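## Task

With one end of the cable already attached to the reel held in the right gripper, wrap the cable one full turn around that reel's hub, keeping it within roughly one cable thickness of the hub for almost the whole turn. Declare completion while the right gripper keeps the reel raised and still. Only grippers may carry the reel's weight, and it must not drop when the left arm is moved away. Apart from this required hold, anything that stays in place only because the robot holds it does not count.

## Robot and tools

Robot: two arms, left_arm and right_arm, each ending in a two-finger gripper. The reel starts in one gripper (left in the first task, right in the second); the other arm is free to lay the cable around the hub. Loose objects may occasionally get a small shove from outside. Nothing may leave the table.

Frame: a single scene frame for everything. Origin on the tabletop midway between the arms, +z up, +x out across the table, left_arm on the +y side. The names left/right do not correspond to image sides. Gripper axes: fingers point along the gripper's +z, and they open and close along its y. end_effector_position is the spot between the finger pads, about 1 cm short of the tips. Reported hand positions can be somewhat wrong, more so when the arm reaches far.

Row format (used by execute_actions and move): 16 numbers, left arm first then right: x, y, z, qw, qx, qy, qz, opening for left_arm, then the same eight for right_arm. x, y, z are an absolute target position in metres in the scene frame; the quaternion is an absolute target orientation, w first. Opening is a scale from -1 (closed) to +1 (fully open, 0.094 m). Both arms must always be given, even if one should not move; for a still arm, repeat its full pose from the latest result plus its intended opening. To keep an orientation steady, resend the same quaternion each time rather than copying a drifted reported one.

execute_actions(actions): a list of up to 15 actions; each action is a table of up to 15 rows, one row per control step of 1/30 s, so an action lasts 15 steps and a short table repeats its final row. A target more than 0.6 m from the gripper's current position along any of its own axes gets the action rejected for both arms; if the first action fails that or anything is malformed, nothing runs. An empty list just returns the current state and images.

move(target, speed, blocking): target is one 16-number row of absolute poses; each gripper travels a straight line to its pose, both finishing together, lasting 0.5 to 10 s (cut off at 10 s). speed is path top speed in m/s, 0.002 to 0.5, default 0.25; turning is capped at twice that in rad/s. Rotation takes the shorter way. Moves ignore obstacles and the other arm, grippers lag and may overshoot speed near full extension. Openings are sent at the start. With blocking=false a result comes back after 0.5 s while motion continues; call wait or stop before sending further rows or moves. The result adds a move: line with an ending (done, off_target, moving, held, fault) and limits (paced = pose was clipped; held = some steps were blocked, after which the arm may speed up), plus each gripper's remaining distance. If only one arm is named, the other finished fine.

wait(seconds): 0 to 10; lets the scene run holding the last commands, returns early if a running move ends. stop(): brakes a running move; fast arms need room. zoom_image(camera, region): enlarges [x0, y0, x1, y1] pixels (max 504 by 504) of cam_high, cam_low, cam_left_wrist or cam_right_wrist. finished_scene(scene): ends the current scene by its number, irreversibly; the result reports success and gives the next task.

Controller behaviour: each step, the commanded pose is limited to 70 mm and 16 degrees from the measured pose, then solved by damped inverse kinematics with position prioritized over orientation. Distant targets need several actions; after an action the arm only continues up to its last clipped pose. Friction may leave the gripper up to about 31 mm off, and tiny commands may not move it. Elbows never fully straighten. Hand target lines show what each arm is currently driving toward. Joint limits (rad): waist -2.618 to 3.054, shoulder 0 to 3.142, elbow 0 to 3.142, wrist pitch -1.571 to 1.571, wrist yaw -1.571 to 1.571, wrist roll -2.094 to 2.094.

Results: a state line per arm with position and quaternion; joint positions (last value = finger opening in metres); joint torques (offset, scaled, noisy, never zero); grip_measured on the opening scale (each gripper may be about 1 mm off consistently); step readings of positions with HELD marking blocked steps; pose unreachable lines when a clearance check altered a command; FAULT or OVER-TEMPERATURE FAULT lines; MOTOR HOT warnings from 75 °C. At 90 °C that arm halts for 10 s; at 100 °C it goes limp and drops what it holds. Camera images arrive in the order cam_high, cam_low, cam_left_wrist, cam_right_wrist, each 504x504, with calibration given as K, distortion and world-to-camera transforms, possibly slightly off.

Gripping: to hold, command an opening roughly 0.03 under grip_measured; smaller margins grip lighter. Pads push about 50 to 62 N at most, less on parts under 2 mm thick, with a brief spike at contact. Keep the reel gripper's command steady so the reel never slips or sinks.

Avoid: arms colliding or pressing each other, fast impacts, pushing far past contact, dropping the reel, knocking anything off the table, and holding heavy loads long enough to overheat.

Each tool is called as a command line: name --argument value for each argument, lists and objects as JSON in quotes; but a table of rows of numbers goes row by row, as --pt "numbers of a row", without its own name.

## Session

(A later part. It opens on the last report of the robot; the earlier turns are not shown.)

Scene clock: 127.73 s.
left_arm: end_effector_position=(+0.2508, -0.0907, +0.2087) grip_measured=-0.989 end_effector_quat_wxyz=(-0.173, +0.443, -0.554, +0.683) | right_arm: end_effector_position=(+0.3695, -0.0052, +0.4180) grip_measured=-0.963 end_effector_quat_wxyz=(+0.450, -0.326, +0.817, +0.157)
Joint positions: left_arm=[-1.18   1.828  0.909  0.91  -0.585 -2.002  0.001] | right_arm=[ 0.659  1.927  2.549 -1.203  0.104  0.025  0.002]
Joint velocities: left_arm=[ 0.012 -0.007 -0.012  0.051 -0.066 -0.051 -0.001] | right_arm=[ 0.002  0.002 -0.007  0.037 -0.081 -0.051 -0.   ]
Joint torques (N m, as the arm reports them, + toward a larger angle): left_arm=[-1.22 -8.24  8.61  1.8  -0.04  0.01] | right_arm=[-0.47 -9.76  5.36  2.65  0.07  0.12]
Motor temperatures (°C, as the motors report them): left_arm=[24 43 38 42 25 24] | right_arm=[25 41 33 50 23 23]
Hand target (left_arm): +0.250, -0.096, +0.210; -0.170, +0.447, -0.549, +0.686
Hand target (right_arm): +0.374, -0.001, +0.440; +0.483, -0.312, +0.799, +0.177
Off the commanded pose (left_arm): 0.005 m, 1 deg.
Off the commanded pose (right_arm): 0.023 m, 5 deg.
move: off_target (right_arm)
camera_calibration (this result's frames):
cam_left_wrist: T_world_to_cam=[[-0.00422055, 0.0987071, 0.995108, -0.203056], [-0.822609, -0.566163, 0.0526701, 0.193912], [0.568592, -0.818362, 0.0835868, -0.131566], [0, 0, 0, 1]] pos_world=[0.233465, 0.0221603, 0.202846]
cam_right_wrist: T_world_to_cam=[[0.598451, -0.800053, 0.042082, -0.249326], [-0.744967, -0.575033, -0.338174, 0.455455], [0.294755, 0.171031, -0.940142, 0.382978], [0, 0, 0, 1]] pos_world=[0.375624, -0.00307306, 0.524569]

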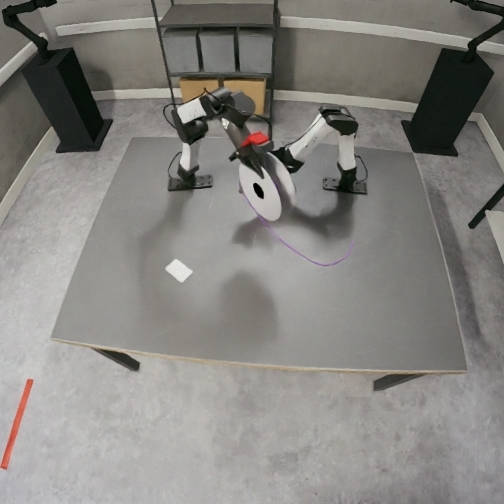

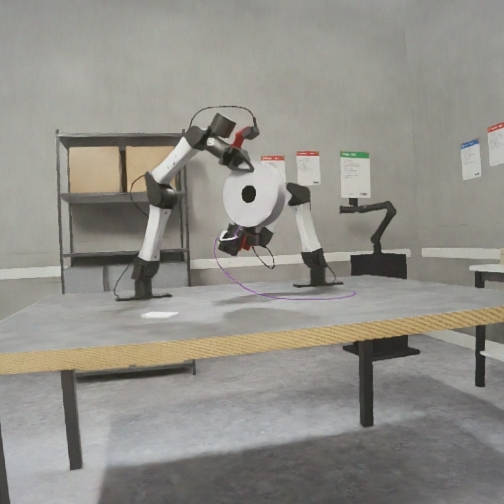

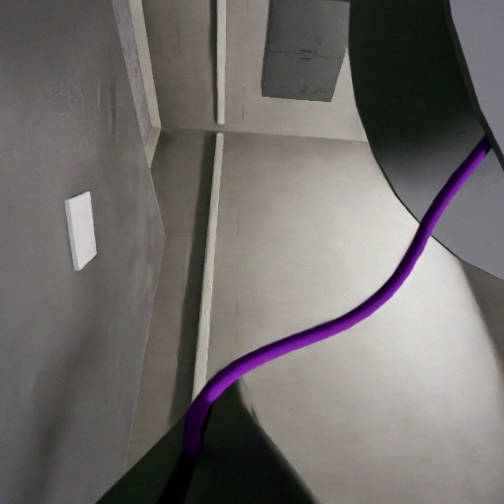

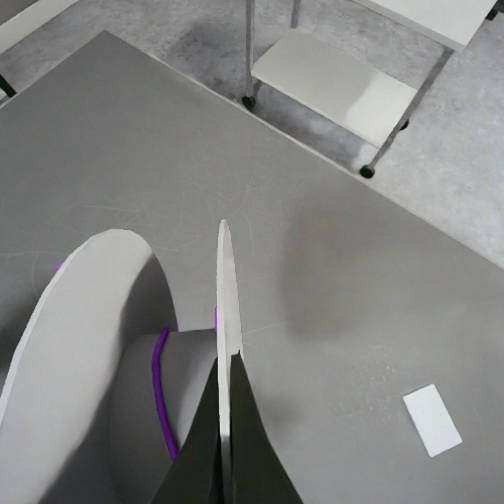

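A little more tension, then release and retreat.

move --target '[0.225,-0.115,0.20,0.171,-0.446,0.549,-0.686,-1, 0.375,0.0,0.44,0.484,-0.312,0.798,0.178,-1]' --speed 0.05

move --target '[0.235,-0.105,0.20,0.171,-0.446,0.549,-0.686,0.3, 0.375,0.0,0.44,0.484,-0.312,0.798,0.178,-1]' --speed 0.05

move --target '[0.17,-0.03,0.19,0.171,-0.446,0.549,-0.686,0.3, 0.375,0.0,0.44,0.484,-0.312,0.798,0.178,-1]' --speed 0.08

move --target '[0.25,0.25,0.25,0.671,0.224,0.671,-0.224,0.3, 0.375,0.0,0.44,0.484,-0.312,0.798,0.178,-1]' --speed 0.2

Scene clock: 133.57 s.
left_arm: end_effector_position=(+0.2315, -0.1057, +0.2034) grip_measured=-0.989 end_effector_quat_wxyz=(-0.179, +0.449, -0.545, +0.685) | right_arm: end_effector_position=(+0.3664, -0.0071, +0.4127) grip_measured=-0.963 end_effector_quat_wxyz=(+0.439, -0.330, +0.822, +0.155)
Joint positions: left_arm=[-1.252  1.883  0.945  0.942 -0.68  -2.002  0.001] | right_arm=[ 0.659  1.927  2.549 -1.229  0.098  0.025  0.002]
Joint velocities: left_arm=[ 0.002 -0.002 -0.012 -0.037 -0.007 -0.051  0.   ] | right_arm=[ 0.002  0.012  0.007  0.051 -0.007 -0.022 -0.001]
Joint torques (N m, as the arm reports them, + toward a larger angle): left_arm=[-1.99 -8.15  8.32  1.71  0.07  0.03] | right_arm=[-0.46 -9.85  5.16  2.84  0.13  0.13]
Motor temperatures (°C, as the motors report them): left_arm=[24 42 38 42 25 24] | right_arm=[25 41 33 51 23 23]
Hand target (left_arm): +0.225, -0.115, +0.200; -0.171, +0.446, -0.549, +0.686
Hand target (right_arm): +0.373, -0.002, +0.440; +0.482, -0.312, +0.799, +0.177
Off the commanded pose (left_arm): 0.012 m, 1 deg.
Off the commanded pose (right_arm): 0.030 m, 7 deg.
move: off_target (left_arm, right_arm)
camera_calibration (this result's frames):
cam_left_wrist: T_world_to_cam=[[-0.0105042, 0.110416, 0.99383, -0.193428], [-0.809881, -0.583886, 0.0563106, 0.164227], [0.586501, -0.804292, 0.0955571, -0.137568], [0, 0, 0, 1]] pos_world=[0.211656, 0.00660233, 0.196133]
cam_right_wrist: T_world_to_cam=[[0.603341, -0.796282, 0.0437579, -0.251218], [-0.748502, -0.584365, -0.313468, 0.4413], [0.27518, 0.156376, -0.94859, 0.389759], [0, 0, 0, 1]] pos_world=[0.374631, -0.00310852, 0.519048]

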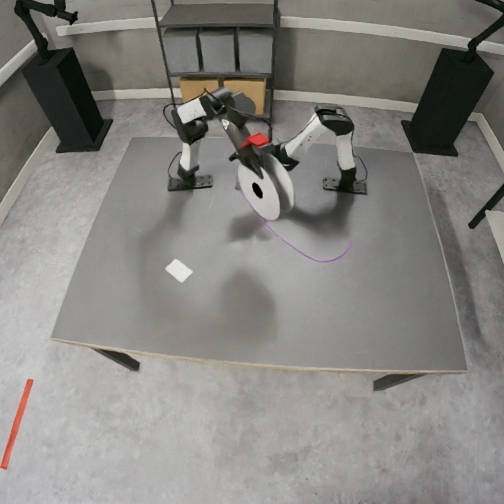

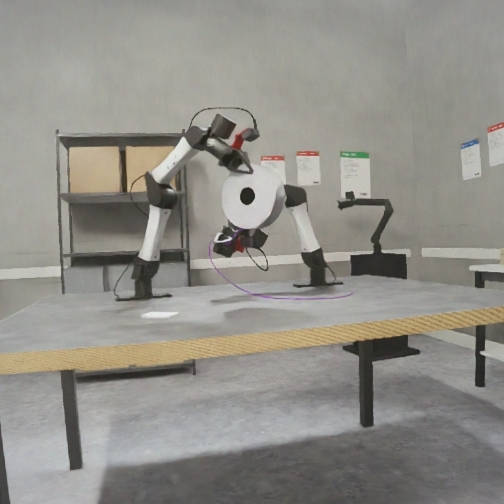

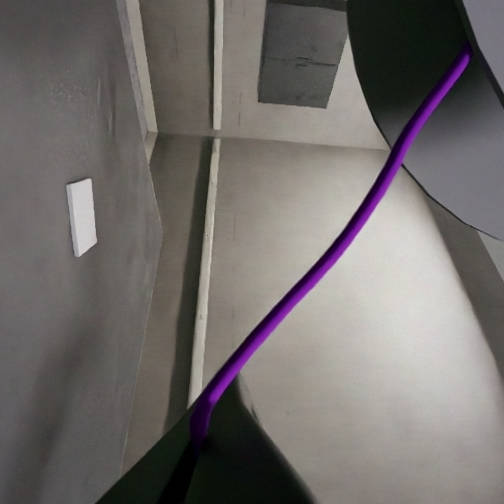

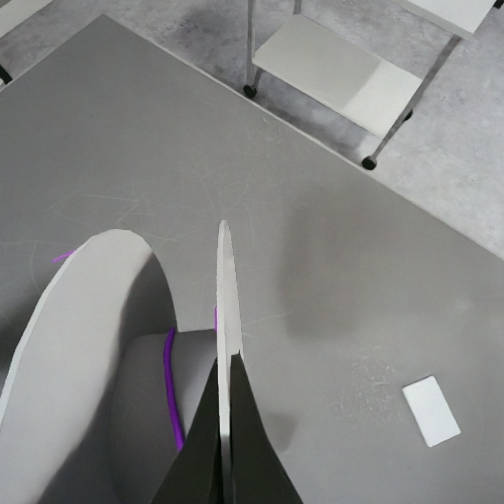

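Scene clock: 135.03 s.
left_arm: end_effector_position=(+0.2325, -0.1073, +0.2035) grip_measured=+0.298 end_effector_quat_wxyz=(-0.174, +0.445, -0.548, +0.687) | right_arm: end_effector_position=(+0.3693, -0.0039, +0.4190) grip_measured=-0.963 end_effector_quat_wxyz=(+0.451, -0.326, +0.815, +0.161)
Joint positions: left_arm=[-1.244  1.883  0.945  0.942 -0.656 -2.002  0.061] | right_arm=[ 0.659  1.927  2.549 -1.197  0.098  0.025  0.002]
Joint velocities: left_arm=[ 0.007 -0.017 -0.017  0.037 -0.051 -0.022  0.   ] | right_arm=[-0.002 -0.022 -0.017  0.022 -0.037 -0.095 -0.   ]
Joint torques (N m, as the arm reports them, + toward a larger angle): left_arm=[  0.26 -10.22   6.09   1.8    0.17   0.05] | right_arm=[-0.43 -9.71  5.43  2.6   0.14  0.12]
Motor temperatures (°C, as the motors report them): left_arm=[24 42 38 42 25 24] | right_arm=[25 41 33 51 23 23]
Hand target (left_arm): +0.235, -0.105, +0.200; -0.171, +0.446, -0.549, +0.686
Hand target (right_arm): +0.374, -0.001, +0.440; +0.483, -0.311, +0.799, +0.177
Off the commanded pose (left_arm): 0.005 m, 0 deg.
Off the commanded pose (right_arm): 0.022 m, 5 deg.
move: off_target (right_arm)
camera_calibration (this result's frames):
cam_left_wrist: T_world_to_cam=[[-0.00878176, 0.110549, 0.993832, -0.193646], [-0.819354, -0.570524, 0.0562225, 0.167833], [0.573221, -0.813806, 0.0955893, -0.137344], [0, 0, 0, 1]] pos_world=[0.214542, 0.00538896, 0.196144]
cam_right_wrist: T_world_to_cam=[[0.602491, -0.797232, 0.0377757, -0.247865], [-0.741656, -0.576721, -0.342548, 0.456975], [0.294876, 0.178365, -0.938741, 0.3832], [0, 0, 0, 1]] pos_world=[0.375258, -0.00240798, 0.525625]

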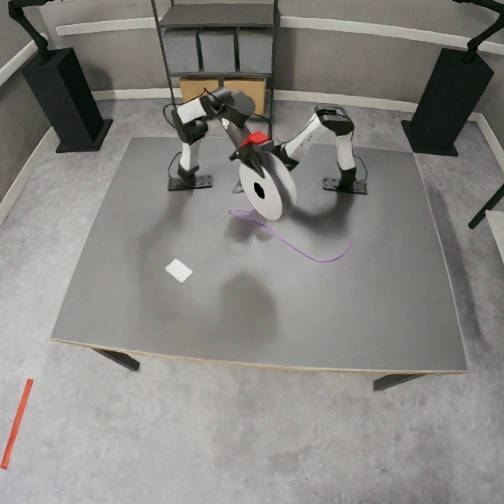

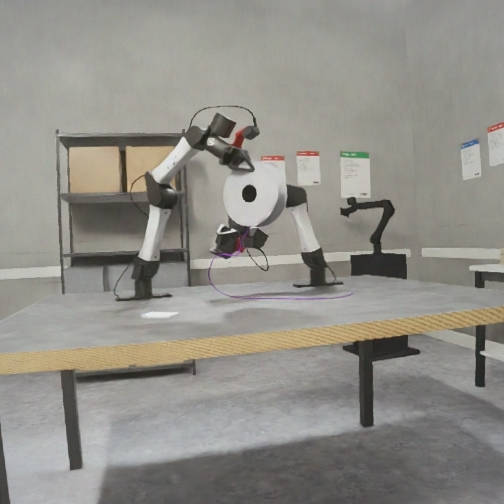

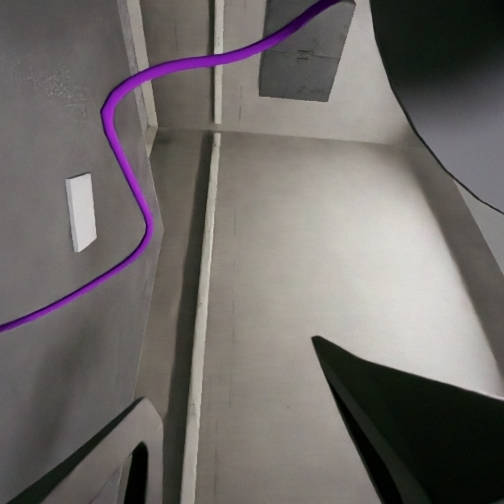

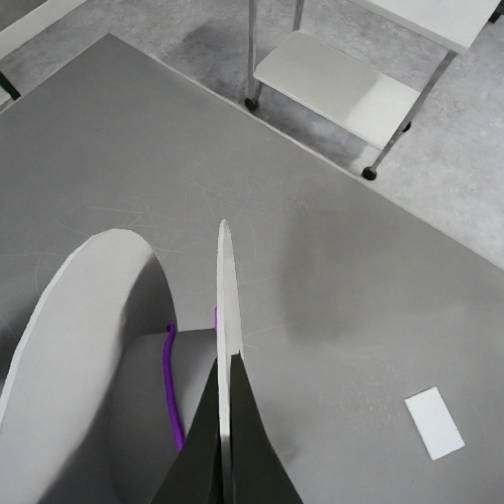

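Scene clock: 136.67 s.
left_arm: end_effector_position=(+0.1715, -0.0385, +0.1928) grip_measured=+0.298 end_effector_quat_wxyz=(-0.171, +0.443, -0.550, +0.687) | right_arm: end_effector_position=(+0.3694, -0.0037, +0.4194) grip_measured=-0.963 end_effector_quat_wxyz=(+0.452, -0.326, +0.815, +0.161)
Joint positions: left_arm=[-1.381  1.653  0.593  1.064 -0.786 -2.002  0.061] | right_arm=[ 0.659  1.927  2.549 -1.196  0.098  0.025  0.002]
Joint velocities: left_arm=[-0.012 -0.027 -0.017 -0.022  0.022 -0.037  0.   ] | right_arm=[ 0.012  0.002  0.007 -0.022 -0.007  0.081  0.   ]
Joint torques (N m, as the arm reports them, + toward a larger angle): left_arm=[-1.31 -8.44  4.22  1.76 -0.09  0.02] | right_arm=[-0.46 -9.71  5.45  2.6   0.13  0.12]
Motor temperatures (°C, as the motors report them): left_arm=[24 42 38 42 25 24] | right_arm=[25 41 33 51 23 23]
Hand target (left_arm): +0.169, -0.032, +0.189; -0.171, +0.446, -0.549, +0.686
Hand target (right_arm): +0.374, -0.001, +0.440; +0.483, -0.312, +0.799, +0.177
Off the commanded pose (left_arm): 0.009 m, 0 deg.
Off the commanded pose (right_arm): 0.022 m, 5 deg.
move: off_target (right_arm)
camera_calibration (this result's frames):
cam_left_wrist: T_world_to_cam=[[-0.0075176, 0.11033, 0.993867, -0.191439], [-0.823006, -0.565214, 0.0565195, 0.158446], [0.567983, -0.817533, 0.0950511, -0.0445415], [0, 0, 0, 1]] pos_world=[0.154262, 0.0742631, 0.185543]
cam_right_wrist: T_world_to_cam=[[0.602452, -0.797274, 0.0374828, -0.247701], [-0.741306, -0.576331, -0.343958, 0.457735], [0.295832, 0.179432, -0.938237, 0.382867], [0, 0, 0, 1]] pos_world=[0.375285, -0.00237773, 0.525946]

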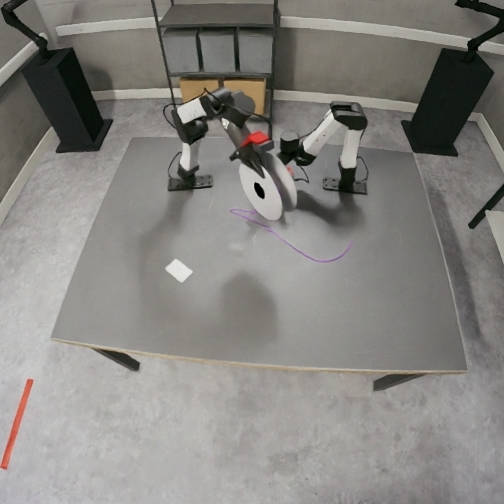

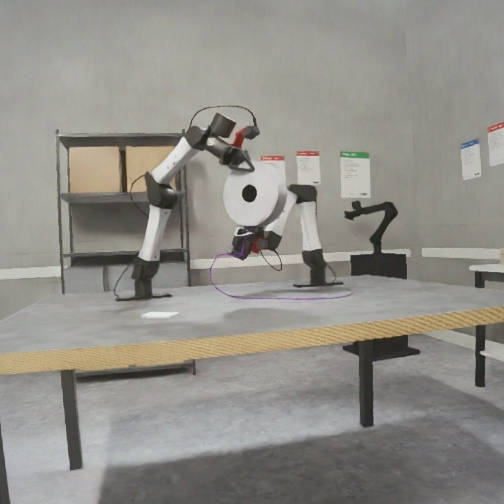

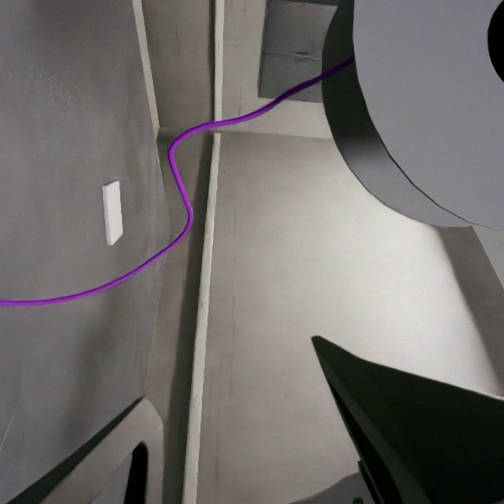

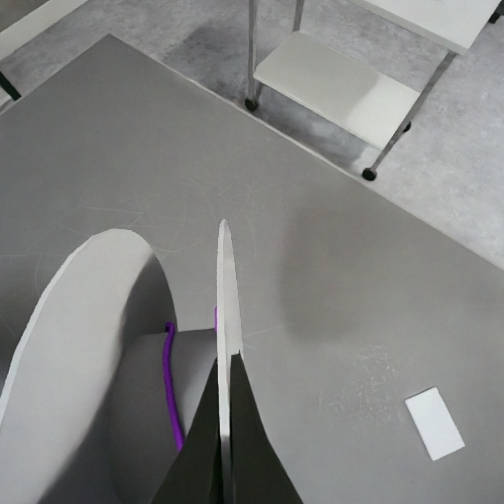

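Scene clock: 142.33 s.
left_arm: end_effector_position=(+0.2427, +0.2535, +0.2464) grip_measured=+0.299 end_effector_quat_wxyz=(+0.673, +0.222, +0.669, -0.223) | right_arm: end_effector_position=(+0.3694, -0.0037, +0.4194) grip_measured=-0.963 end_effector_quat_wxyz=(+0.452, -0.326, +0.815, +0.161)
Joint positions: left_arm=[ 0.107  0.463  0.276  0.194  0.694 -0.004  0.061] | right_arm=[ 0.659  1.927  2.549 -1.195  0.098  0.025  0.002]
Joint velocities: left_arm=[ 0.002  0.007  0.012  0.022 -0.007  0.022 -0.   ] | right_arm=[-0.002  0.012 -0.007  0.051  0.007  0.007  0.   ]
Joint torques (N m, as the arm reports them, + toward a larger angle): left_arm=[0.27 2.27 9.95 1.65 0.14 0.16] | right_arm=[-0.49 -9.68  5.43  2.61  0.13  0.13]
Motor temperatures (°C, as the motors report them): left_arm=[24 41 38 41 25 24] | right_arm=[25 41 33 51 23 23]
Hand target (left_arm): +0.244, +0.254, +0.251; +0.672, +0.226, +0.670, -0.221
Hand target (right_arm): +0.374, -0.001, +0.440; +0.483, -0.312, +0.799, +0.177
Off the commanded pose (left_arm): 0.009 m, 0 deg.
Off the commanded pose (right_arm): 0.022 m, 5 deg.
move: off_target (right_arm)
camera_calibration (this result's frames):
cam_left_wrist: T_world_to_cam=[[-0.614885, -0.710469, -0.342272, 0.408329], [-0.0416302, 0.462653, -0.885561, 0.160939], [0.787517, -0.53027, -0.314056, 0.123369], [0, 0, 0, 1]] pos_world=[0.160621, 0.281065, 0.321026]
cam_right_wrist: T_world_to_cam=[[0.602443, -0.797285, 0.0374096, -0.24766], [-0.741219, -0.576234, -0.344311, 0.457924], [0.29607, 0.179699, -0.93811, 0.382784], [0, 0, 0, 1]] pos_world=[0.375292, -0.00237022, 0.526027]

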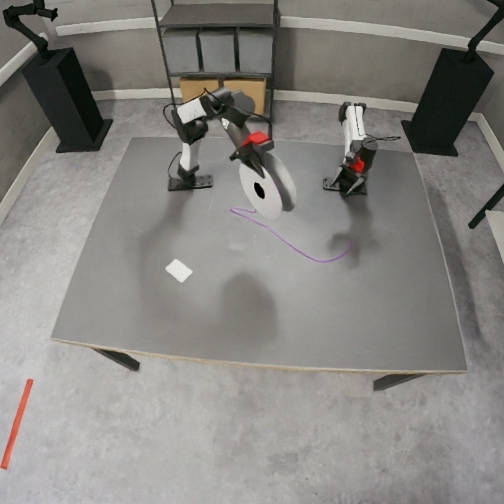

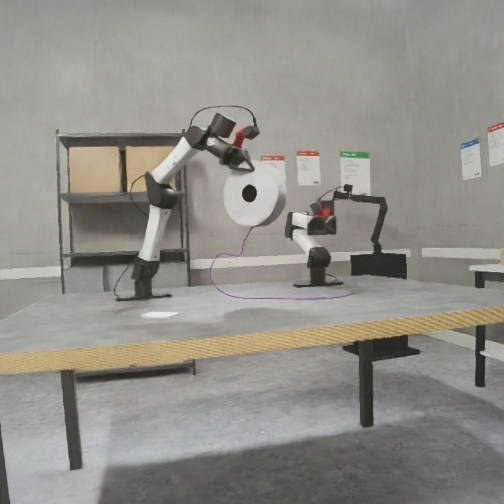

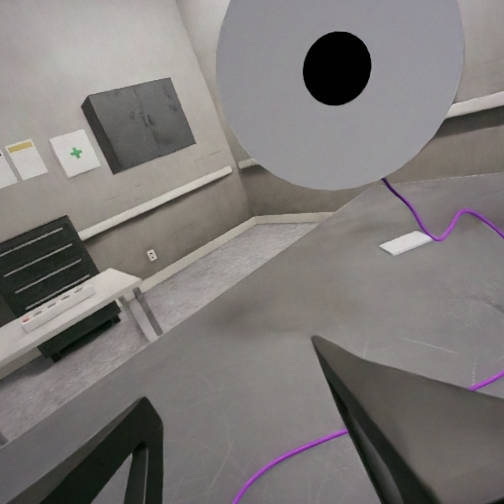

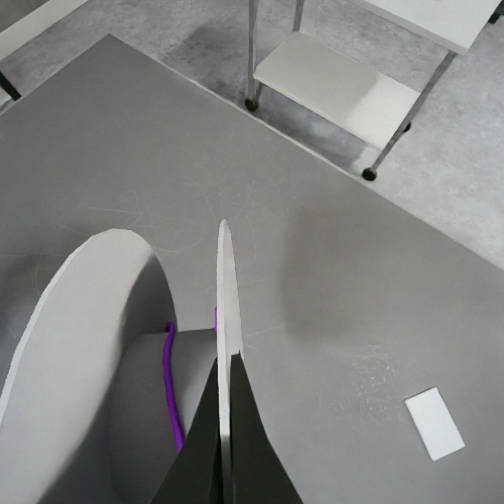

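finished_scene --scene 2

The scene is finished: the task was done.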